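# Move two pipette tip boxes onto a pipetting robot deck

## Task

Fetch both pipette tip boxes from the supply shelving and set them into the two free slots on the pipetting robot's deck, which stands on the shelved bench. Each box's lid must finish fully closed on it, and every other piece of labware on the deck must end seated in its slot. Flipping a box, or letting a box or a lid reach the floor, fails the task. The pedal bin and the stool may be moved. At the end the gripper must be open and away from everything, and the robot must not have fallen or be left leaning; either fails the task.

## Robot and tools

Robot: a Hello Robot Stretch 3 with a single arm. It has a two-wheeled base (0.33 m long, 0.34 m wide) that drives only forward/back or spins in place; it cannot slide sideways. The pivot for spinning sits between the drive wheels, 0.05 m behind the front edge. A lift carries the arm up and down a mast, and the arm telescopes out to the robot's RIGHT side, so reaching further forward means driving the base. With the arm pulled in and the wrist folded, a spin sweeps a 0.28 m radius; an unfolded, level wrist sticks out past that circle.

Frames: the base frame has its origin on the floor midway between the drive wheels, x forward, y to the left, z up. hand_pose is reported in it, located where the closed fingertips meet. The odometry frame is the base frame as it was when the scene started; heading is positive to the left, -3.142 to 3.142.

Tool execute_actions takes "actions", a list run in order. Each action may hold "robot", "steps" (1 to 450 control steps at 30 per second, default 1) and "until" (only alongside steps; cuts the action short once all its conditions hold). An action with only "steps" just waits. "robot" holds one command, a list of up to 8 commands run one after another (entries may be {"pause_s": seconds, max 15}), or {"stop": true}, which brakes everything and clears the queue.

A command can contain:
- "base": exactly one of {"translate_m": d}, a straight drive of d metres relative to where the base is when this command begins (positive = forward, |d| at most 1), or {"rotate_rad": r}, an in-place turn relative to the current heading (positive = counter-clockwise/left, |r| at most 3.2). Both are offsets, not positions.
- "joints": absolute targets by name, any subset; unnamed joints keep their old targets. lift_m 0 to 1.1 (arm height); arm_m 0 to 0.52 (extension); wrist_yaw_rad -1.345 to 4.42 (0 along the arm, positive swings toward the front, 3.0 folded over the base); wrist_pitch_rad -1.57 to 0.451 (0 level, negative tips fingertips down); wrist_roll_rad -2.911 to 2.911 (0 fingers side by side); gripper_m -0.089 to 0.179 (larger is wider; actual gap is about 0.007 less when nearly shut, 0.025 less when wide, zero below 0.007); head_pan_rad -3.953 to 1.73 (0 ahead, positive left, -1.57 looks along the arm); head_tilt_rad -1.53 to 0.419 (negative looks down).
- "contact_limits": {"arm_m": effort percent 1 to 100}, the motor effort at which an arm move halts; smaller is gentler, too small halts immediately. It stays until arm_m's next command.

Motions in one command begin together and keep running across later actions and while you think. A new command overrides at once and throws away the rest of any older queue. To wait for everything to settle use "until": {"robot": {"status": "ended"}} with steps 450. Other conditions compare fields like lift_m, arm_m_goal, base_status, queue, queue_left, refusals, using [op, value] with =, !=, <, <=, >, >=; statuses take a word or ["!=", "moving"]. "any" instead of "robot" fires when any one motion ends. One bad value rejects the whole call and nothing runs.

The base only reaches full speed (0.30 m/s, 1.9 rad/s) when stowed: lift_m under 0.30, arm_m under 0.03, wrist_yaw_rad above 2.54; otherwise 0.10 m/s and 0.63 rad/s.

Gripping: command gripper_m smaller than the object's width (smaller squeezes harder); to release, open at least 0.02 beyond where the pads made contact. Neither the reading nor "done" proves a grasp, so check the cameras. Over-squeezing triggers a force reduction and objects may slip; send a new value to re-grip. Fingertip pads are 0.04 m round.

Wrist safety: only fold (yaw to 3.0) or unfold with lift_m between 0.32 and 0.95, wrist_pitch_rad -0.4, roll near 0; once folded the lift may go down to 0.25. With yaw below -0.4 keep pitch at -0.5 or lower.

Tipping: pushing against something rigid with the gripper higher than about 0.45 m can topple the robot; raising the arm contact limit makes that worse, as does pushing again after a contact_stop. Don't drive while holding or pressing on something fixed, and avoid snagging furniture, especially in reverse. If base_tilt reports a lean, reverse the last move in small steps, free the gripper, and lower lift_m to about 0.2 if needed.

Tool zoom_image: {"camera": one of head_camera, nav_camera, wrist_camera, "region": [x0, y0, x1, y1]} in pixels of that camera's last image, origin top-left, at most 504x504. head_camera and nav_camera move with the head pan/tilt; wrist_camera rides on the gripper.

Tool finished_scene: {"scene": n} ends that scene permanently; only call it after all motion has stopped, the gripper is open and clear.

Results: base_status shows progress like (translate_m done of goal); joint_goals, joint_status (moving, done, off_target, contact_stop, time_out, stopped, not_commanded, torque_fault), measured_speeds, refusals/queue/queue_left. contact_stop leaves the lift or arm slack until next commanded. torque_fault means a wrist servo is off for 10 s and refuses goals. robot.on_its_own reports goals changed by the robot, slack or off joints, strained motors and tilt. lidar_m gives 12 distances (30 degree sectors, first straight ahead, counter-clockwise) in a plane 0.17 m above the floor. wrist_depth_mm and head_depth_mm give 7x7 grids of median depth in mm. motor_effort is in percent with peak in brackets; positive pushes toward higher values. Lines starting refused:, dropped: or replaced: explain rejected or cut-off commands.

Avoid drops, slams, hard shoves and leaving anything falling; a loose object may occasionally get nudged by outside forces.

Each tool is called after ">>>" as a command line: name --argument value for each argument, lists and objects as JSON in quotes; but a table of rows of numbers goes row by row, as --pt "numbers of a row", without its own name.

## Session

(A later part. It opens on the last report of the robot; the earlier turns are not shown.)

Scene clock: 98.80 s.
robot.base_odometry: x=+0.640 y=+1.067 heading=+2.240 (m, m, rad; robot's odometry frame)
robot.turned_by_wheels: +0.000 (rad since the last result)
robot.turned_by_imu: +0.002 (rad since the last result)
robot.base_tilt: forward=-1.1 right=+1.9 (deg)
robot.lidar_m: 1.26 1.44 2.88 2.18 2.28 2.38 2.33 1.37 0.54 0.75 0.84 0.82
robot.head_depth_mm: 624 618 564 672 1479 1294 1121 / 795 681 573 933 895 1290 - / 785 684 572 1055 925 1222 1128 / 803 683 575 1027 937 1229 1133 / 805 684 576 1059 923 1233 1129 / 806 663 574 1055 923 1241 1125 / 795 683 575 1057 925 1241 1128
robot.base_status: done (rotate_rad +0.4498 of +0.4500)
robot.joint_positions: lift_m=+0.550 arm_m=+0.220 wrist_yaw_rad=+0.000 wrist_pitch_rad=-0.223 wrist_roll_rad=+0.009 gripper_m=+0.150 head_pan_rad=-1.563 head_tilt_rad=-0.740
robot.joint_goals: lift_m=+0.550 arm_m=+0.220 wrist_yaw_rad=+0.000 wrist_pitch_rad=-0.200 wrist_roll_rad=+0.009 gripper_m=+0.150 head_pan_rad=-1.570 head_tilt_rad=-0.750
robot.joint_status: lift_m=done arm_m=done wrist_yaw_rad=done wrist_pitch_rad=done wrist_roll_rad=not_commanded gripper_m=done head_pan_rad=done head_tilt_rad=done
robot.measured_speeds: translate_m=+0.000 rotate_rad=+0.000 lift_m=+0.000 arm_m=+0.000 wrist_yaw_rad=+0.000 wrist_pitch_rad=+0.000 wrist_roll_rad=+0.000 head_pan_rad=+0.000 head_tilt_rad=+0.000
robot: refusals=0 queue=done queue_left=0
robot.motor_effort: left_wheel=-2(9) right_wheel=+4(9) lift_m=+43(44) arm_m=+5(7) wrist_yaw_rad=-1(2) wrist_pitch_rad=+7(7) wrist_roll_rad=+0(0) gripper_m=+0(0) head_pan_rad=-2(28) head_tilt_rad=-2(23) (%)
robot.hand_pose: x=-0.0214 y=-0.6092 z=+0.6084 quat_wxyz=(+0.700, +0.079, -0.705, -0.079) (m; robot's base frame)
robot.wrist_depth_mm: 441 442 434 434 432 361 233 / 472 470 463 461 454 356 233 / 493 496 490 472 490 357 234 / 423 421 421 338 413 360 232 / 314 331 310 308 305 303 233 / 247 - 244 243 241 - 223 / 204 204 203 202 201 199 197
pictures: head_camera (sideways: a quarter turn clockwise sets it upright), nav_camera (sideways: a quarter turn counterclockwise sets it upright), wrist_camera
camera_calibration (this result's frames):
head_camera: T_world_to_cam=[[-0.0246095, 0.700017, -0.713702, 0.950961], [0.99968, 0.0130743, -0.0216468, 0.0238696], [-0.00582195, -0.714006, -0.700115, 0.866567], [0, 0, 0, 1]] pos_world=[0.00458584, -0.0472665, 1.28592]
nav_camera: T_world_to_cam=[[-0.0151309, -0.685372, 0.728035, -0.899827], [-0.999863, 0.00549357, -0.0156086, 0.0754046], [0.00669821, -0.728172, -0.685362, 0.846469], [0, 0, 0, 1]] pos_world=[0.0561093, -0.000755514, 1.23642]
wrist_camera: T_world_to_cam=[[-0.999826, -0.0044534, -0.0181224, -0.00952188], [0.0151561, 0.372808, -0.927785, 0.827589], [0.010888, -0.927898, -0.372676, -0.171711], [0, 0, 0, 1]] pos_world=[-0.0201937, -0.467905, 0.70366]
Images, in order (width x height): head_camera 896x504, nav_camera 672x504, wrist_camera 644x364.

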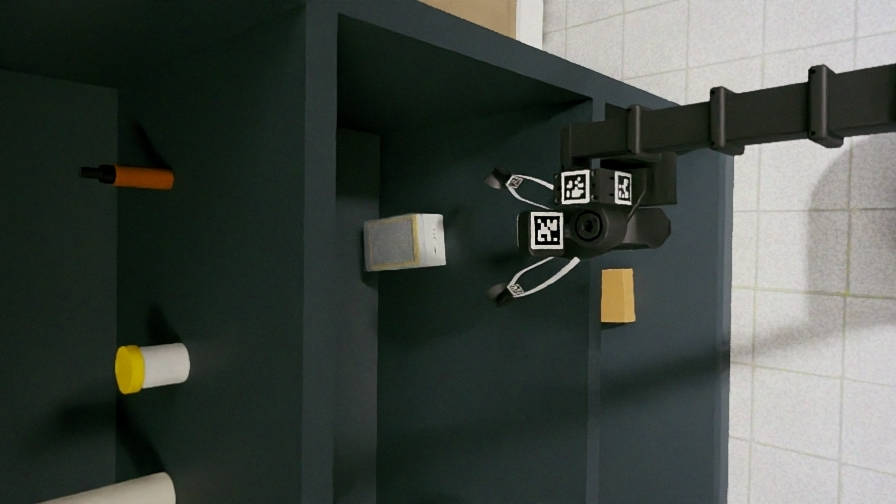

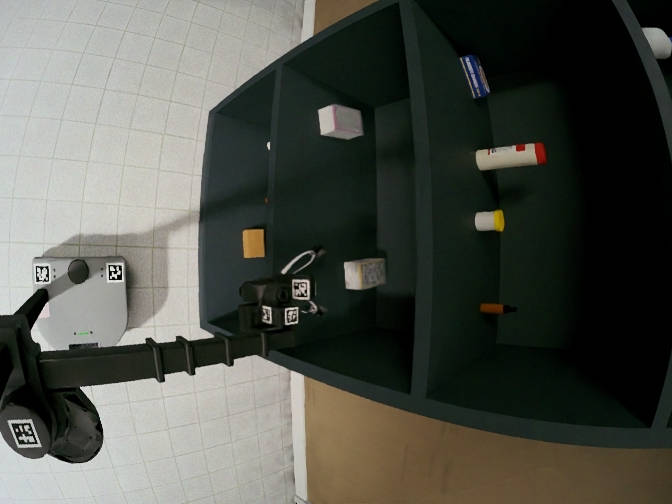

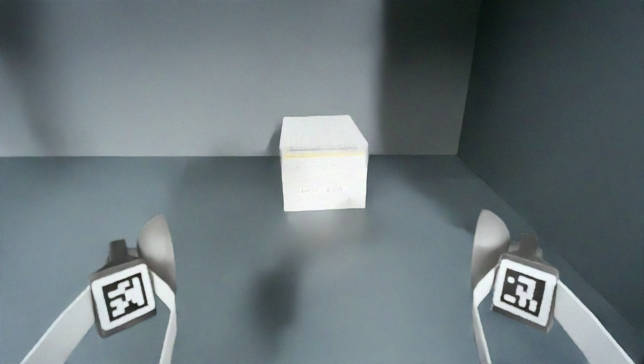

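>>> execute_actions --actions '[{"robot": [{"joints": {"lift_m": 0.515, "wrist_yaw_rad": 0.07, "arm_m": 0.36}, "base": {"translate_m": -0.01}}], "steps": 450, "until": {"robot": {"status": "ended"}}}]'

Scene clock: 110.83 s.
robot.base_odometry: x=+0.646 y=+1.059 heading=+2.240 (m, m, rad; robot's odometry frame)
robot.turned_by_wheels: +0.000 (rad since the last result)
robot.turned_by_imu: +0.001 (rad since the last result)
robot.base_tilt: forward=-0.9 right=+1.9 (deg)
robot.lidar_m: 1.27 1.45 2.87 2.18 2.28 2.36 2.32 1.37 0.54 0.75 0.84 0.82
robot.head_depth_mm: 595 585 551 672 1472 1287 1125 / 786 682 575 888 878 1291 - / 790 684 574 1081 1324 1244 1129 / 803 684 575 1044 917 1240 1126 / 803 682 573 1055 922 1239 1120 / 792 652 573 1052 923 1241 1133 / 811 684 573 1052 925 1245 1137
robot.base_status: done (translate_m -0.0100 of -0.0100)
robot.joint_positions: lift_m=+0.515 arm_m=+0.360 wrist_yaw_rad=+0.069 wrist_pitch_rad=-0.223 wrist_roll_rad=+0.009 gripper_m=+0.150 head_pan_rad=-1.563 head_tilt_rad=-0.740
robot.joint_goals: lift_m=+0.515 arm_m=+0.360 wrist_yaw_rad=+0.070 wrist_pitch_rad=-0.200 wrist_roll_rad=+0.009 gripper_m=+0.150 head_pan_rad=-1.570 head_tilt_rad=-0.750
robot.joint_status: lift_m=done arm_m=done wrist_yaw_rad=done wrist_pitch_rad=done wrist_roll_rad=not_commanded gripper_m=done head_pan_rad=done head_tilt_rad=done
robot.measured_speeds: translate_m=+0.000 rotate_rad=+0.000 lift_m=+0.000 arm_m=+0.000 wrist_yaw_rad=+0.000 wrist_pitch_rad=+0.000 wrist_roll_rad=+0.000 head_pan_rad=+0.000 head_tilt_rad=+0.000
robot: refusals=0 queue=done queue_left=0
robot.motor_effort: left_wheel=-2(7) right_wheel=+3(5) lift_m=+31(44) arm_m=+5(8) wrist_yaw_rad=+0(1) wrist_pitch_rad=+7(7) wrist_roll_rad=+1(0) gripper_m=+0(0) head_pan_rad=-2(2) head_tilt_rad=-3(4) (%)
robot.hand_pose: x=-0.0045 y=-0.7486 z=+0.5738 quat_wxyz=(+0.702, +0.103, -0.702, -0.055) (m; robot's base frame)
robot.wrist_depth_mm: 335 329 317 309 301 296 259 / 358 348 336 329 325 312 258 / 383 373 364 266 338 329 255 / 337 337 330 192 286 324 254 / 248 259 244 200 218 252 228 / 197 - 193 193 192 - 191 / - 160 161 160 160 158 157
pictures: head_camera (sideways: a quarter turn clockwise sets it upright), nav_camera (sideways: a quarter turn counterclockwise sets it upright), wrist_camera
camera_calibration (this result's frames):
head_camera: T_world_to_cam=[[-0.0246082, 0.700017, -0.713702, 0.950961], [0.99968, 0.0130726, -0.0216468, 0.0238696], [-0.00582323, -0.714006, -0.700115, 0.866568], [0, 0, 0, 1]] pos_world=[0.00458576, -0.0472664, 1.28592]
nav_camera: T_world_to_cam=[[-0.0151321, -0.685373, 0.728035, -0.899826], [-0.999863, 0.00549537, -0.0156086, 0.0754046], [0.00669691, -0.728172, -0.685362, 0.84647], [0, 0, 0, 1]] pos_world=[0.0561093, -0.000755565, 1.23642]
wrist_camera: T_world_to_cam=[[-0.997142, -0.0733469, -0.0181224, -0.045478], [-0.0105686, 0.372918, -0.927804, 0.847249], [0.0748097, -0.924961, -0.372628, -0.311677], [0, 0, 0, 1]] pos_world=[-0.0130773, -0.60758, 0.669117]
Images, in order (width x height): head_camera 896x504, nav_camera 672x504, wrist_camera 644x364.

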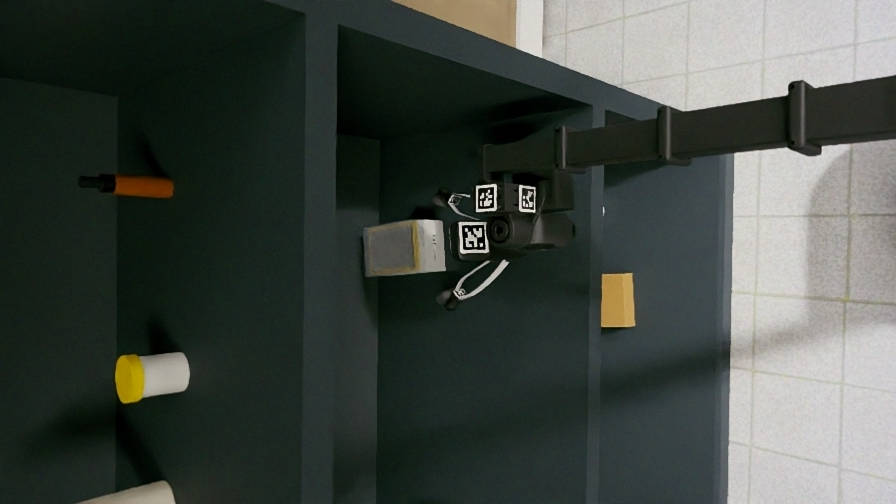

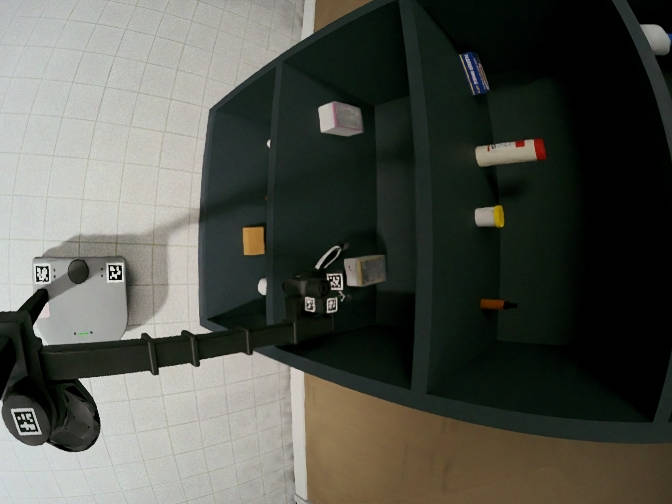

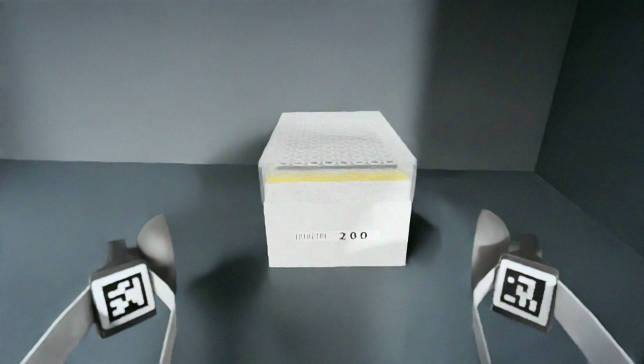

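>>> execute_actions --actions '[{"robot": [{"joints": {"lift_m": 0.505}}, {"joints": {"arm_m": 0.45}}], "steps": 450, "until": {"robot": {"status": "ended"}}}]'

Scene clock: 117.20 s.
robot.base_odometry: x=+0.646 y=+1.059 heading=+2.240 (m, m, rad; robot's odometry frame)
robot.turned_by_wheels: +0.000 (rad since the last result)
robot.turned_by_imu: +0.001 (rad since the last result)
robot.base_tilt: forward=-1.0 right=+2.0 (deg)
robot.lidar_m: 1.27 1.45 2.88 2.19 2.29 2.37 2.32 1.37 0.54 0.75 0.84 0.82
robot.head_depth_mm: 593 588 552 674 1489 1291 1131 / 785 684 572 887 879 1291 - / 787 681 572 1118 921 1242 1132 / 804 683 572 1030 918 1237 1131 / 806 684 574 1053 921 1241 1130 / 792 653 574 1054 922 1239 1130 / 808 684 574 1055 919 1242 1133
robot.base_status: done (translate_m -0.0100 of -0.0100)
robot.joint_positions: lift_m=+0.505 arm_m=+0.450 wrist_yaw_rad=+0.069 wrist_pitch_rad=-0.223 wrist_roll_rad=+0.009 gripper_m=+0.150 head_pan_rad=-1.563 head_tilt_rad=-0.740
robot.joint_goals: lift_m=+0.505 arm_m=+0.450 wrist_yaw_rad=+0.070 wrist_pitch_rad=-0.200 wrist_roll_rad=+0.009 gripper_m=+0.150 head_pan_rad=-1.570 head_tilt_rad=-0.750
robot.joint_status: lift_m=done arm_m=done wrist_yaw_rad=done wrist_pitch_rad=done wrist_roll_rad=not_commanded gripper_m=done head_pan_rad=done head_tilt_rad=done
robot.measured_speeds: translate_m=+0.000 rotate_rad=+0.000 lift_m=+0.000 arm_m=+0.000 wrist_yaw_rad=+0.000 wrist_pitch_rad=+0.000 wrist_roll_rad=+0.000 head_pan_rad=+0.000 head_tilt_rad=+0.000
robot: refusals=0 queue=done queue_left=0
robot.motor_effort: left_wheel=-2(2) right_wheel=+3(3) lift_m=+31(31) arm_m=+5(7) wrist_yaw_rad=+0(0) wrist_pitch_rad=+7(7) wrist_roll_rad=+0(0) gripper_m=+0(0) head_pan_rad=-2(3) head_tilt_rad=-3(3) (%)
robot.hand_pose: x=-0.0045 y=-0.8386 z=+0.5638 quat_wxyz=(+0.702, +0.103, -0.702, -0.055) (m; robot's base frame)
robot.wrist_depth_mm: 247 242 235 230 224 217 213 / 264 259 251 242 237 231 222 / 284 274 266 254 250 245 236 / 296 290 275 146 259 261 250 / 230 242 114 109 108 232 218 / 189 - 104 104 104 - 175 / - 149 111 111 111 146 145
pictures: head_camera (sideways: a quarter turn clockwise sets it upright), nav_camera (sideways: a quarter turn counterclockwise sets it upright), wrist_camera
camera_calibration (this result's frames):
head_camera: T_world_to_cam=[[-0.0246082, 0.700017, -0.713702, 0.950961], [0.99968, 0.0130725, -0.0216468, 0.0238696], [-0.00582323, -0.714006, -0.700115, 0.866568], [0, 0, 0, 1]] pos_world=[0.00458576, -0.0472664, 1.28592]
nav_camera: T_world_to_cam=[[-0.0151321, -0.685373, 0.728035, -0.899826], [-0.999863, 0.00549537, -0.0156086, 0.0754046], [0.00669691, -0.728172, -0.685362, 0.84647], [0, 0, 0, 1]] pos_world=[0.0561093, -0.000755572, 1.23642]
wrist_camera: T_world_to_cam=[[-0.997142, -0.073347, -0.0181221, -0.0522601], [-0.0105688, 0.372918, -0.927804, 0.871528], [0.0748097, -0.924961, -0.372627, -0.398644], [0, 0, 0, 1]] pos_world=[-0.0130772, -0.697572, 0.659114]
Images, in order (width x height): head_camera 896x504, nav_camera 672x504, wrist_camera 644x364.

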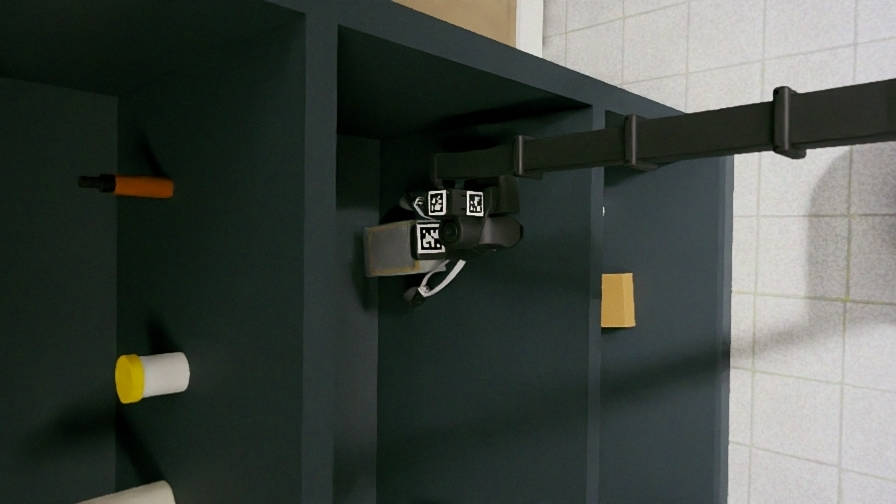

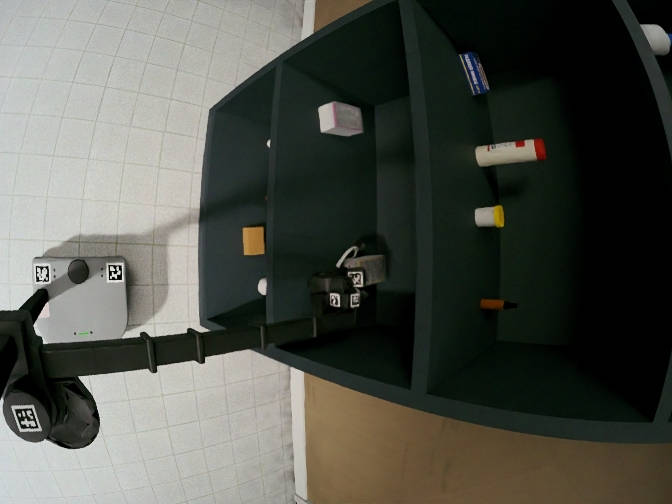

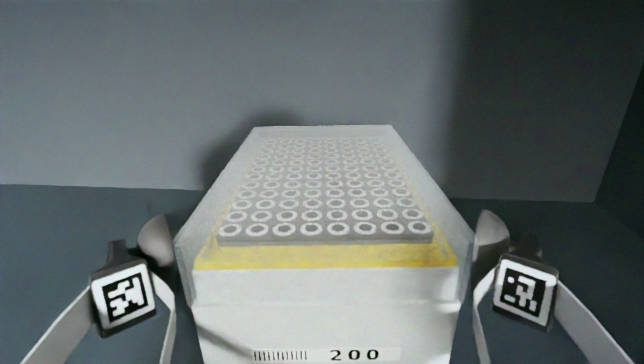

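>>> execute_actions --actions '[{"robot": [{"joints": {"lift_m": 0.498, "arm_m": 0.465}}, {"joints": {"gripper_m": 0.06}}], "steps": 450, "until": {"robot": {"status": "ended"}}}]'

Scene clock: 125.83 s.
robot.base_odometry: x=+0.646 y=+1.059 heading=+2.240 (m, m, rad; robot's odometry frame)
robot.turned_by_wheels: +0.000 (rad since the last result)
robot.turned_by_imu: +0.001 (rad since the last result)
robot.base_tilt: forward=-0.9 right=+2.0 (deg)
robot.lidar_m: 1.27 1.45 2.86 2.18 2.28 2.37 2.32 1.37 0.54 0.75 0.84 0.82
robot.head_depth_mm: 594 587 550 673 1478 1296 1128 / 786 682 573 884 880 1293 - / 785 684 572 1115 921 1244 1132 / 800 682 573 1047 922 1235 1129 / 805 682 573 1051 922 1240 1127 / 793 652 573 1051 918 1241 1129 / 808 682 572 1057 916 1238 1135
robot.base_status: done (translate_m -0.0100 of -0.0100)
robot.joint_positions: lift_m=+0.498 arm_m=+0.465 wrist_yaw_rad=+0.071 wrist_pitch_rad=-0.220 wrist_roll_rad=+0.008 gripper_m=+0.061 head_pan_rad=-1.563 head_tilt_rad=-0.741
robot.joint_goals: lift_m=+0.498 arm_m=+0.465 wrist_yaw_rad=+0.070 wrist_pitch_rad=-0.200 wrist_roll_rad=+0.008 gripper_m=+0.060 head_pan_rad=-1.570 head_tilt_rad=-0.750
robot.joint_status: lift_m=done arm_m=done wrist_yaw_rad=done wrist_pitch_rad=done wrist_roll_rad=not_commanded gripper_m=done head_pan_rad=done head_tilt_rad=done
robot.measured_speeds: translate_m=+0.000 rotate_rad=+0.000 lift_m=+0.000 arm_m=+0.000 wrist_yaw_rad=+0.000 wrist_pitch_rad=+0.000 wrist_roll_rad=+0.000 head_pan_rad=+0.000 head_tilt_rad=+0.000
robot: refusals=0 queue=done queue_left=0
robot.motor_effort: left_wheel=-2(4) right_wheel=+4(7) lift_m=+31(31) arm_m=+4(3) wrist_yaw_rad=-1(2) wrist_pitch_rad=+6(7) wrist_roll_rad=+1(1) gripper_m=-18(100) head_pan_rad=-1(2) head_tilt_rad=-3(3) (%)
robot.hand_pose: x=-0.0042 y=-0.8539 z=+0.5574 quat_wxyz=(+0.703, +0.103, -0.702, -0.054) (m; robot's base frame)
robot.wrist_depth_mm: 234 228 220 216 209 204 198 / 248 243 235 230 223 217 211 / 264 260 242 201 236 231 223 / 276 273 135 126 138 244 235 / 217 217 104 109 122 211 208 / 172 175 103 113 130 174 166 / 141 139 116 123 134 138 138
pictures: head_camera (sideways: a quarter turn clockwise sets it upright), nav_camera (sideways: a quarter turn counterclockwise sets it upright), wrist_camera
camera_calibration (this result's frames):
head_camera: T_world_to_cam=[[-0.0245838, 0.700244, -0.71348, 0.950672], [0.999681, 0.0130421, -0.0216451, 0.0238673], [-0.00585158, -0.713784, -0.700341, 0.866862], [0, 0, 0, 1]] pos_world=[0.00458395, -0.0472613, 1.2859]
nav_camera: T_world_to_cam=[[-0.0151559, -0.685603, 0.727818, -0.899544], [-0.999863, 0.00553761, -0.0156044, 0.0753991], [0.00666806, -0.727955, -0.685593, 0.84677], [0, 0, 0, 1]] pos_world=[0.0561091, -0.000736714, 1.23642]
wrist_camera: T_world_to_cam=[[-0.997039, -0.0749028, -0.0174087, -0.0548774], [-0.0116403, 0.370779, -0.928648, 0.869865], [0.0760131, -0.925696, -0.370553, -0.416956], [0, 0, 0, 1]] pos_world=[-0.0128952, -0.712613, 0.652338]
Images, in order (width x height): head_camera 896x504, nav_camera 672x504, wrist_camera 644x364.

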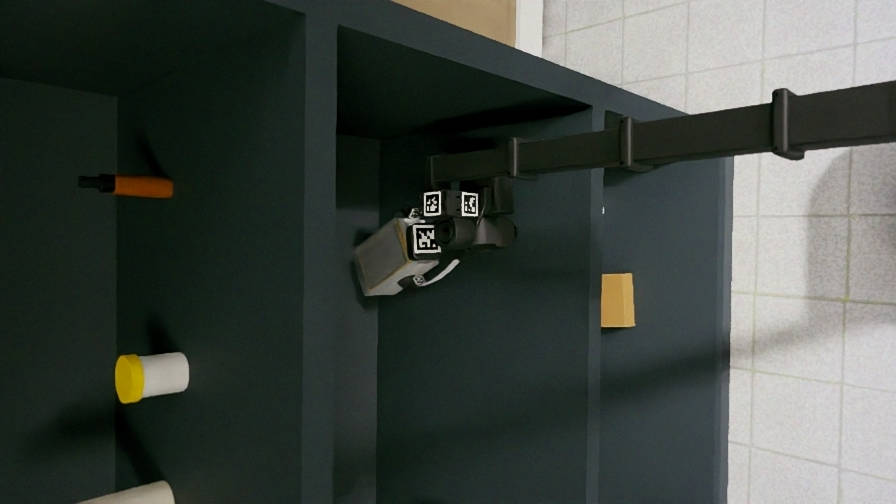

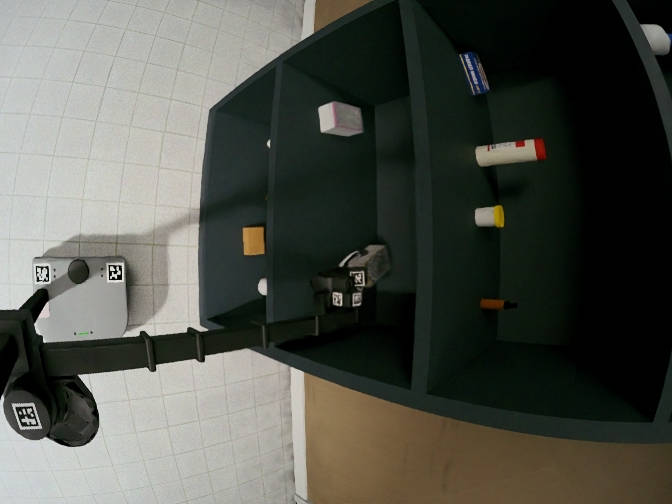

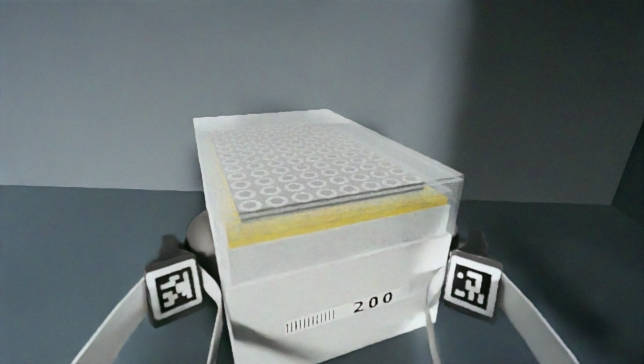

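>>> execute_actions --actions '[{"robot": [{"joints": {"gripper_m": 0.15}}, {"joints": {"arm_m": 0.30}}], "steps": 450, "until": {"robot": {"status": "ended"}}}]'

>>> zoom_image --camera "head_camera" --region '[320, 170, 520, 330]'

Scene clock: 136.60 s.
robot.base_odometry: x=+0.646 y=+1.059 heading=+2.240 (m, m, rad; robot's odometry frame)
robot.turned_by_wheels: +0.000 (rad since the last result)
robot.turned_by_imu: +0.001 (rad since the last result)
robot.base_tilt: forward=-1.0 right=+1.9 (deg)
robot.lidar_m: 1.26 1.45 2.87 2.19 2.29 2.37 2.31 1.37 0.54 0.75 0.84 0.82
robot.head_depth_mm: 592 589 552 673 1468 1297 1135 / 780 681 573 894 878 1272 1146 / 787 680 574 1057 - 1244 1126 / 803 681 574 1051 935 1242 1130 / 802 682 573 1051 922 1244 1125 / 792 654 574 1055 919 1238 1132 / 807 680 573 1056 926 1238 1127
robot.base_status: done (translate_m -0.0100 of -0.0100)
robot.joint_positions: lift_m=+0.498 arm_m=+0.300 wrist_yaw_rad=+0.071 wrist_pitch_rad=-0.220 wrist_roll_rad=+0.008 gripper_m=+0.150 head_pan_rad=-1.563 head_tilt_rad=-0.741
robot.joint_goals: lift_m=+0.498 arm_m=+0.300 wrist_yaw_rad=+0.070 wrist_pitch_rad=-0.200 wrist_roll_rad=+0.008 gripper_m=+0.150 head_pan_rad=-1.570 head_tilt_rad=-0.750
robot.joint_status: lift_m=done arm_m=done wrist_yaw_rad=done wrist_pitch_rad=done wrist_roll_rad=not_commanded gripper_m=done head_pan_rad=done head_tilt_rad=done
robot.measured_speeds: translate_m=+0.000 rotate_rad=+0.000 lift_m=+0.000 arm_m=+0.000 wrist_yaw_rad=+0.000 wrist_pitch_rad=+0.000 wrist_roll_rad=+0.000 head_pan_rad=+0.000 head_tilt_rad=+0.000
robot: refusals=0 queue=done queue_left=0
robot.motor_effort: left_wheel=-2(2) right_wheel=+3(3) lift_m=+31(31) arm_m=-6(6) wrist_yaw_rad=-1(2) wrist_pitch_rad=+6(6) wrist_roll_rad=+1(1) gripper_m=+0(88) head_pan_rad=-2(2) head_tilt_rad=-3(2) (%)
robot.hand_pose: x=-0.0042 y=-0.6895 z=+0.5574 quat_wxyz=(+0.703, +0.103, -0.702, -0.054) (m; robot's base frame)
robot.wrist_depth_mm: 393 377 374 363 353 347 257 / 419 409 399 382 377 361 259 / 431 426 412 264 392 379 255 / 298 296 292 270 287 284 247 / 217 230 215 214 213 222 208 / 176 - 171 170 168 - 167 / - 142 141 140 139 138 139
pictures: head_camera (sideways: a quarter turn clockwise sets it upright), nav_camera (sideways: a quarter turn counterclockwise sets it upright), wrist_camera
camera_calibration (this result's frames):
head_camera: T_world_to_cam=[[-0.0245838, 0.700244, -0.71348, 0.950672], [0.999681, 0.013042, -0.0216451, 0.0238673], [-0.00585166, -0.713784, -0.700341, 0.866862], [0, 0, 0, 1]] pos_world=[0.00458395, -0.0472613, 1.2859]
nav_camera: T_world_to_cam=[[-0.015156, -0.685603, 0.727818, -0.899544], [-0.999863, 0.00553773, -0.0156044, 0.0753991], [0.00666798, -0.727955, -0.685593, 0.84677], [0, 0, 0, 1]] pos_world=[0.0561091, -0.000736724, 1.23642]
wrist_camera: T_world_to_cam=[[-0.997056, -0.0746766, -0.0174166, -0.0424597], [-0.0115489, 0.370782, -0.928648, 0.80892], [0.0758061, -0.925713, -0.370553, -0.264803], [0, 0, 0, 1]] pos_world=[-0.0129188, -0.548236, 0.652338]
Images, in order (width x height): head_camera 896x504, nav_camera 672x504, wrist_camera 644x364.

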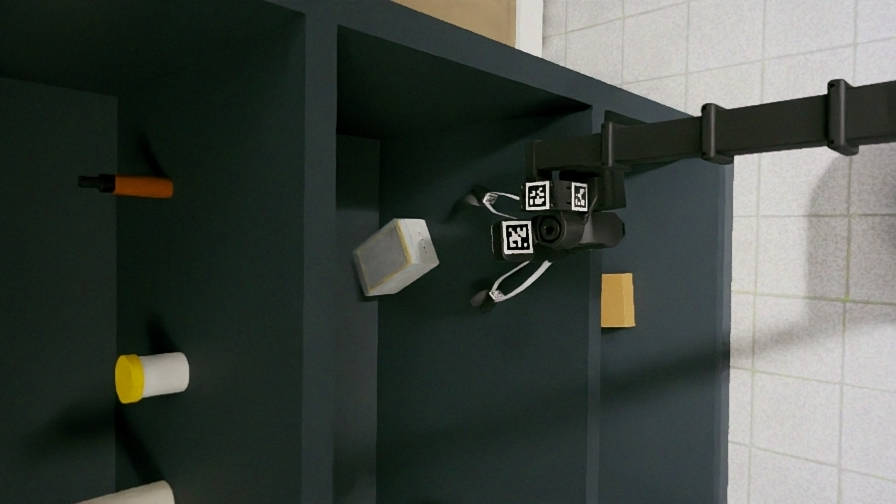

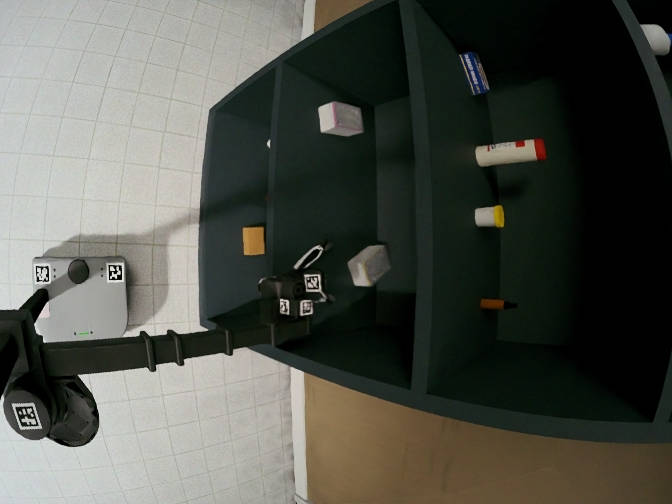

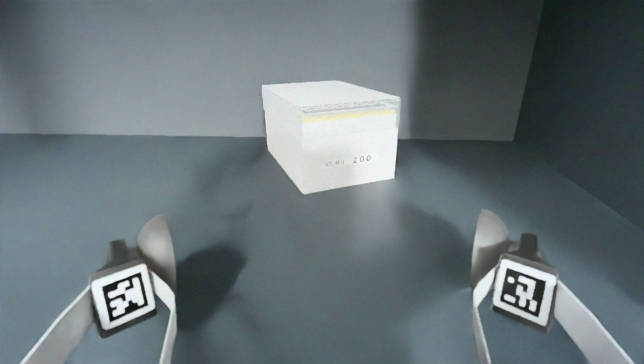

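Region (320, 170, 520, 330) of head_camera's 896x504 image, scaled by 2.520, with more detail than that image has; it fills the top 403 rows of this view, and the rest is white.

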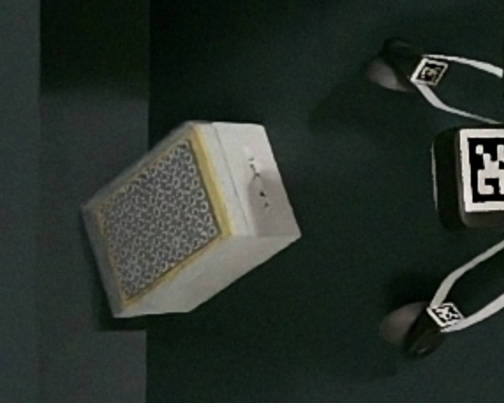

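>>> execute_actions --actions '[{"robot": [{"joints": {"lift_m": 0.59, "wrist_yaw_rad": 0.44}, "base": {"translate_m": -0.081}}, {"joints": {"arm_m": 0.486}, "contact_limits": {"arm_m": 20}}], "steps": 450, "until": {"robot": {"status": "ended"}}}]'

Scene clock: 155.87 s.
robot.base_odometry: x=+0.696 y=+0.996 heading=+2.239 (m, m, rad; robot's odometry frame)
robot.turned_by_wheels: +0.000 (rad since the last result)
robot.turned_by_imu: +0.000 (rad since the last result)
robot.base_tilt: forward=-1.2 right=+1.8 (deg)
robot.lidar_m: 1.35 1.53 2.88 2.19 2.29 2.28 2.24 1.37 0.52 0.51 0.87 0.89
robot.head_depth_mm: 398 895 1119 1349 1508 1287 1130 / 527 520 551 686 1499 - - / 793 680 574 1049 900 1222 1133 / 789 679 574 1119 902 1239 1135 / 806 681 573 1055 923 1236 1124 / 801 681 573 1051 922 1240 1131 / 797 658 573 1057 920 1240 1128
robot.base_status: done (translate_m -0.0810 of -0.0810)
robot.joint_positions: lift_m=+0.590 arm_m=+0.324 wrist_yaw_rad=+0.439 wrist_pitch_rad=-0.220 wrist_roll_rad=+0.008 gripper_m=+0.150 head_pan_rad=-1.563 head_tilt_rad=-0.743
robot.joint_goals: lift_m=+0.590 arm_m=+0.325 wrist_yaw_rad=+0.440 wrist_pitch_rad=-0.200 wrist_roll_rad=+0.008 gripper_m=+0.150 head_pan_rad=-1.570 head_tilt_rad=-0.750
robot.joint_status: lift_m=done arm_m=contact_stop wrist_yaw_rad=done wrist_pitch_rad=done wrist_roll_rad=not_commanded gripper_m=done head_pan_rad=done head_tilt_rad=done
robot.measured_speeds: translate_m=+0.000 rotate_rad=+0.001 lift_m=+0.000 arm_m=-0.010 wrist_yaw_rad=+0.000 wrist_pitch_rad=+0.000 wrist_roll_rad=+0.000 head_pan_rad=+0.000 head_tilt_rad=-0.024
robot: refusals=0 queue=dropped queue_left=0
robot.on_its_own: arm_m is slack since a contact_stop, until your next command for it (your +0.486 is given up)
robot.motor_effort: left_wheel=-10(11) right_wheel=+7(8) lift_m=+43(46) arm_m=+14(23) wrist_yaw_rad=+0(1) wrist_pitch_rad=+6(6) wrist_roll_rad=+1(0) gripper_m=+0(0) head_pan_rad=-2(1) head_tilt_rad=-2(4) (%)
robot.contact_limits: arm_m 20 (drawing in: default 32, maximum 52; extending or still: default 43, maximum 70)
robot.hand_pose: x=+0.0825 y=-0.6911 z=+0.6491 quat_wxyz=(+0.700, +0.229, -0.672, +0.076) (m; robot's base frame)
robot.wrist_depth_mm: 566 517 449 396 349 313 285 / 585 566 480 416 369 326 296 / 587 627 516 445 382 342 307 / 447 524 521 465 386 366 325 / 392 421 385 361 287 370 338 / 314 - 306 301 293 - 299 / 253 254 254 252 250 248 247
pictures: head_camera (sideways: a quarter turn clockwise sets it upright), nav_camera (sideways: a quarter turn counterclockwise sets it upright), wrist_camera
camera_calibration (this result's frames):
head_camera: T_world_to_cam=[[-0.0244666, 0.701492, -0.712257, 0.949078], [0.999683, 0.0128991, -0.0216358, 0.0238551], [-0.00598986, -0.712561, -0.701585, 0.86848], [0, 0, 0, 1]] pos_world=[0.0045752, -0.0472331, 1.28582]
nav_camera: T_world_to_cam=[[-0.0152703, -0.686868, 0.726622, -0.897983], [-0.999862, 0.00574562, -0.0155813, 0.075369], [0.00652741, -0.726759, -0.686861, 0.848421], [0, 0, 0, 1]] pos_world=[0.0561081, -0.000631581, 1.23642]
wrist_camera: T_world_to_cam=[[-0.903325, -0.428602, -0.0174599, -0.206762], [-0.143888, 0.341102, -0.928949, 0.886327], [0.404105, -0.83663, -0.369796, -0.204898], [0, 0, 0, 1]] pos_world=[0.0235591, -0.56237, 0.743972]
Images, in order (width x height): head_camera 896x504, nav_camera 672x504, wrist_camera 644x364.

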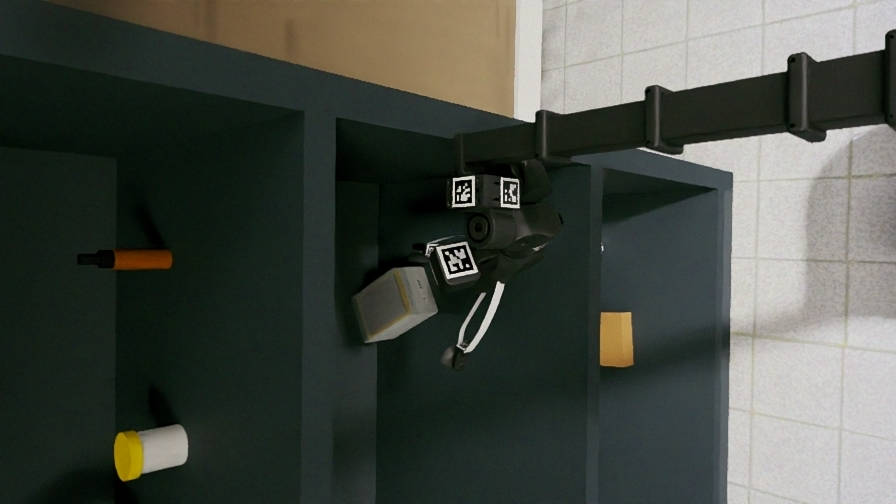

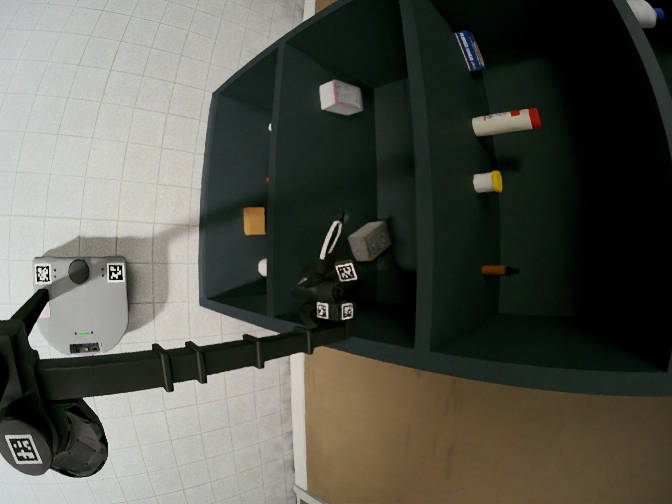

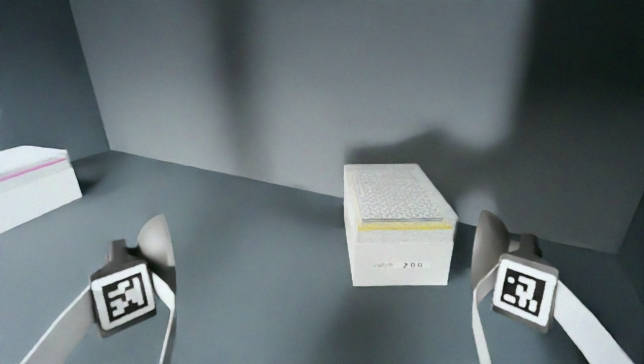

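>>> execute_actions --actions '[{"robot": [{"joints": {"arm_m": 0.30}}, {"joints": {"wrist_yaw_rad": 0.25, "gripper_m": 0.175}, "base": {"translate_m": 0.045}}, {"joints": {"arm_m": 0.49}, "contact_limits": {"arm_m": 20}}], "steps": 450, "until": {"robot": {"status": "ended"}}}]'

Scene clock: 171.87 s.
robot.base_odometry: x=+0.668 y=+1.031 heading=+2.240 (m, m, rad; robot's odometry frame)
robot.turned_by_wheels: +0.000 (rad since the last result)
robot.turned_by_imu: +0.002 (rad since the last result)
robot.base_tilt: forward=-1.0 right=+1.9 (deg)
robot.lidar_m: 1.31 1.82 2.88 2.19 2.29 2.32 2.28 1.37 0.52 0.64 0.86 0.85
robot.head_depth_mm: 480 477 550 1358 1511 1299 1138 / 745 648 569 717 1434 - - / 800 679 549 1009 918 1213 1128 / 803 680 547 1022 917 1234 1126 / 802 680 571 1051 917 1240 1126 / 794 656 572 1054 919 1241 1130 / 808 680 573 1052 919 1236 1134
robot.base_status: done (translate_m +0.0450 of +0.0450)
robot.joint_positions: lift_m=+0.590 arm_m=+0.490 wrist_yaw_rad=+0.250 wrist_pitch_rad=-0.220 wrist_roll_rad=+0.008 gripper_m=+0.175 head_pan_rad=-1.563 head_tilt_rad=-0.743
robot.joint_goals: lift_m=+0.590 arm_m=+0.490 wrist_yaw_rad=+0.250 wrist_pitch_rad=-0.200 wrist_roll_rad=+0.008 gripper_m=+0.175 head_pan_rad=-1.570 head_tilt_rad=-0.750
robot.joint_status: lift_m=done arm_m=done wrist_yaw_rad=done wrist_pitch_rad=done wrist_roll_rad=not_commanded gripper_m=done head_pan_rad=done head_tilt_rad=done
robot.measured_speeds: translate_m=+0.000 rotate_rad=+0.000 lift_m=+0.000 arm_m=+0.000 wrist_yaw_rad=+0.000 wrist_pitch_rad=+0.000 wrist_roll_rad=+0.000 head_pan_rad=+0.000 head_tilt_rad=+0.000
robot: refusals=0 queue=done queue_left=0
robot.motor_effort: left_wheel=+0(8) right_wheel=+1(9) lift_m=+40(41) arm_m=+5(13) wrist_yaw_rad=-1(2) wrist_pitch_rad=+6(6) wrist_roll_rad=+1(1) gripper_m=+0(94) head_pan_rad=-1(3) head_tilt_rad=-2(3) (%)
robot.contact_limits: arm_m 20 (drawing in: default 32, maximum 52; extending or still: default 43, maximum 70)
robot.hand_pose: x=+0.0392 y=-0.8718 z=+0.6492 quat_wxyz=(+0.705, +0.165, -0.690, +0.010) (m; robot's base frame)
robot.wrist_depth_mm: 256 237 218 202 188 177 166 / 277 253 234 216 199 187 174 / 300 274 248 229 212 197 183 / 329 297 270 245 224 207 194 / 358 317 290 263 240 224 205 / 318 303 280 209 258 240 214 / 243 251 234 172 238 244 231
pictures: head_camera (sideways: a quarter turn clockwise sets it upright), nav_camera (sideways: a quarter turn counterclockwise sets it upright), wrist_camera
camera_calibration (this result's frames):
head_camera: T_world_to_cam=[[-0.0244644, 0.701492, -0.712257, 0.949078], [0.999683, 0.012896, -0.0216358, 0.0238551], [-0.00599207, -0.712561, -0.701585, 0.86848], [0, 0, 0, 1]] pos_world=[0.00457505, -0.0472331, 1.28582]
nav_camera: T_world_to_cam=[[-0.0152724, -0.686868, 0.726622, -0.897983], [-0.999862, 0.00574872, -0.0155813, 0.075369], [0.00652516, -0.726759, -0.686861, 0.848421], [0, 0, 0, 1]] pos_world=[0.0561081, -0.000631732, 1.23642]
wrist_camera: T_world_to_cam=[[-0.967638, -0.251738, -0.01746, -0.166703], [-0.0774214, 0.362025, -0.928948, 0.957469], [0.240172, -0.897533, -0.369799, -0.385227], [0, 0, 0, 1]] pos_world=[0.00534131, -0.734347, 0.744072]
Images, in order (width x height): head_camera 896x504, nav_camera 672x504, wrist_camera 644x364.

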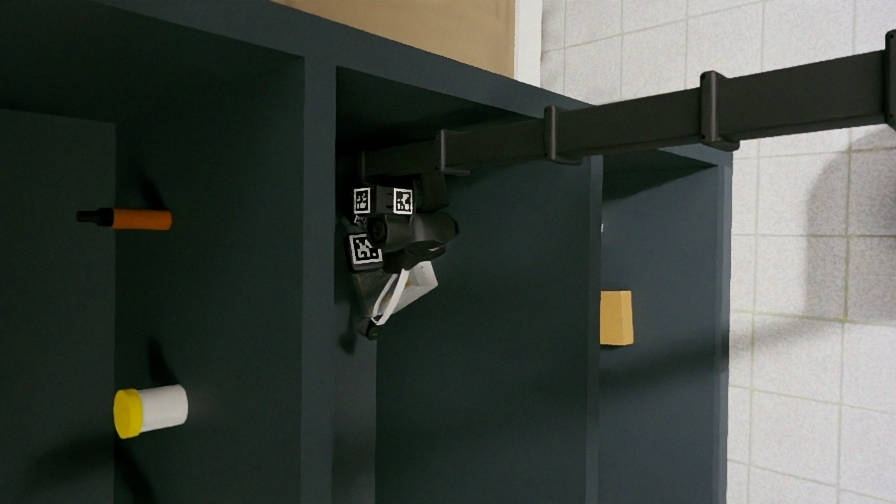

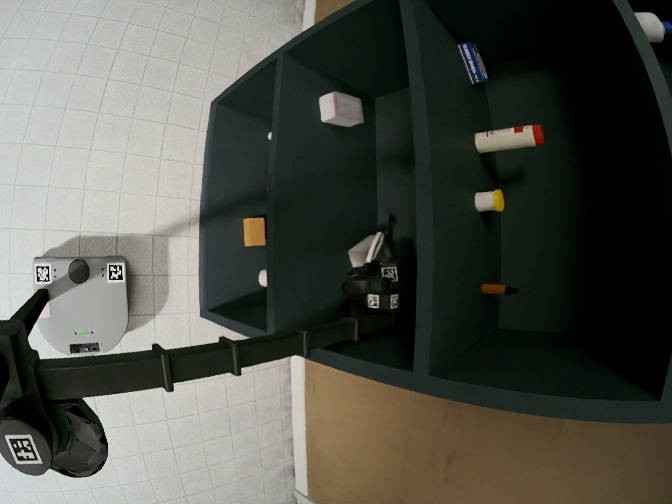

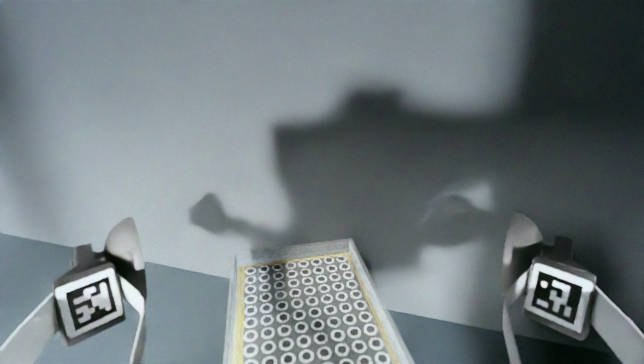

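>>> execute_actions --actions '[{"robot": [{"joints": {"lift_m": 0.502}}], "steps": 450, "until": {"robot": {"status": "ended"}}}]'

Scene clock: 175.13 s.
robot.base_odometry: x=+0.668 y=+1.031 heading=+2.240 (m, m, rad; robot's odometry frame)
robot.turned_by_wheels: +0.000 (rad since the last result)
robot.turned_by_imu: +0.000 (rad since the last result)
robot.base_tilt: forward=-1.0 right=+2.0 (deg)
robot.lidar_m: 1.31 1.83 2.87 2.19 2.29 2.33 2.28 1.37 0.52 0.64 0.85 0.85
robot.head_depth_mm: 480 477 549 1350 1507 1291 1131 / 745 649 572 718 903 1290 1148 / 800 679 571 1061 919 1214 1127 / 803 683 570 1025 920 1234 1127 / 804 679 569 1054 917 1237 1132 / 794 655 571 1055 921 1245 1129 / 809 679 572 1050 919 1238 1125
robot.base_status: done (translate_m +0.0450 of +0.0450)
robot.joint_positions: lift_m=+0.502 arm_m=+0.490 wrist_yaw_rad=+0.250 wrist_pitch_rad=-0.220 wrist_roll_rad=+0.008 gripper_m=+0.175 head_pan_rad=-1.563 head_tilt_rad=-0.743
robot.joint_goals: lift_m=+0.502 arm_m=+0.490 wrist_yaw_rad=+0.250 wrist_pitch_rad=-0.200 wrist_roll_rad=+0.008 gripper_m=+0.175 head_pan_rad=-1.570 head_tilt_rad=-0.750
robot.joint_status: lift_m=done arm_m=done wrist_yaw_rad=done wrist_pitch_rad=done wrist_roll_rad=not_commanded gripper_m=done head_pan_rad=done head_tilt_rad=done
robot.measured_speeds: translate_m=+0.000 rotate_rad=+0.000 lift_m=+0.000 arm_m=+0.000 wrist_yaw_rad=+0.000 wrist_pitch_rad=+0.000 wrist_roll_rad=+0.000 head_pan_rad=+0.000 head_tilt_rad=+0.000
robot: refusals=0 queue=done queue_left=0
robot.motor_effort: left_wheel=+0(1) right_wheel=+2(1) lift_m=+31(41) arm_m=+5(5) wrist_yaw_rad=-1(1) wrist_pitch_rad=+6(6) wrist_roll_rad=+1(1) gripper_m=+0(0) head_pan_rad=-2(2) head_tilt_rad=-3(2) (%)
robot.contact_limits: arm_m 20 (drawing in: default 32, maximum 52; extending or still: default 43, maximum 70)
robot.hand_pose: x=+0.0392 y=-0.8718 z=+0.5616 quat_wxyz=(+0.705, +0.165, -0.690, +0.010) (m; robot's base frame)
robot.wrist_depth_mm: 257 237 219 203 190 176 166 / 275 254 232 215 200 185 174 / 300 273 248 221 212 196 182 / 308 284 151 139 219 208 193 / 226 235 109 103 106 216 202 / - 176 92 96 103 172 174 / 141 146 95 102 110 143 138
pictures: head_camera (sideways: a quarter turn clockwise sets it upright), nav_camera (sideways: a quarter turn counterclockwise sets it upright), wrist_camera
camera_calibration (this result's frames):
head_camera: T_world_to_cam=[[-0.0244645, 0.701492, -0.712257, 0.949078], [0.999683, 0.0128961, -0.0216358, 0.0238551], [-0.00599198, -0.712561, -0.701585, 0.86848], [0, 0, 0, 1]] pos_world=[0.00457506, -0.0472331, 1.28582]
nav_camera: T_world_to_cam=[[-0.0152724, -0.686868, 0.726622, -0.897983], [-0.999862, 0.0057486, -0.0155813, 0.075369], [0.00652525, -0.726759, -0.686861, 0.848421], [0, 0, 0, 1]] pos_world=[0.0561081, -0.00063173, 1.23642]
wrist_camera: T_world_to_cam=[[-0.967638, -0.251738, -0.0174599, -0.168233], [-0.0774215, 0.362025, -0.928948, 0.876052], [0.240172, -0.897533, -0.369799, -0.417638], [0, 0, 0, 1]] pos_world=[0.00534131, -0.734347, 0.656427]
Images, in order (width x height): head_camera 896x504, nav_camera 672x504, wrist_camera 644x364.

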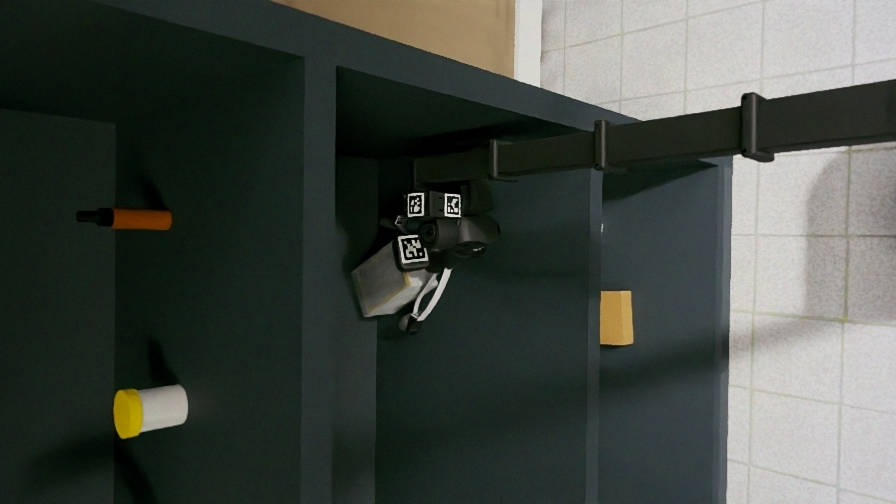

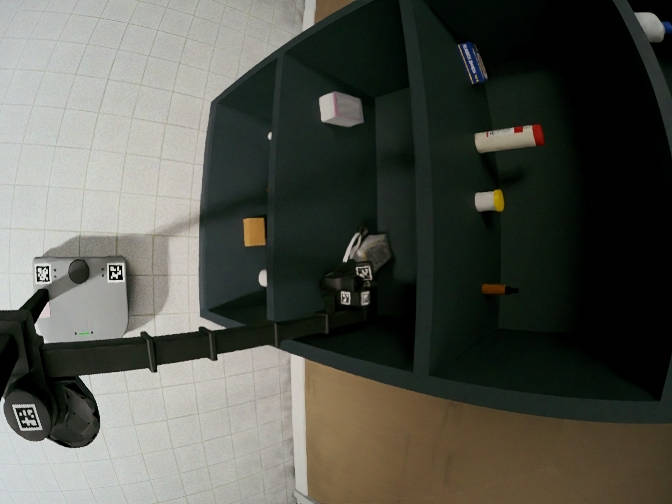

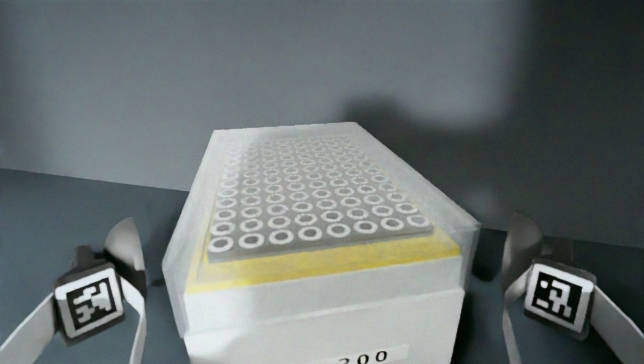

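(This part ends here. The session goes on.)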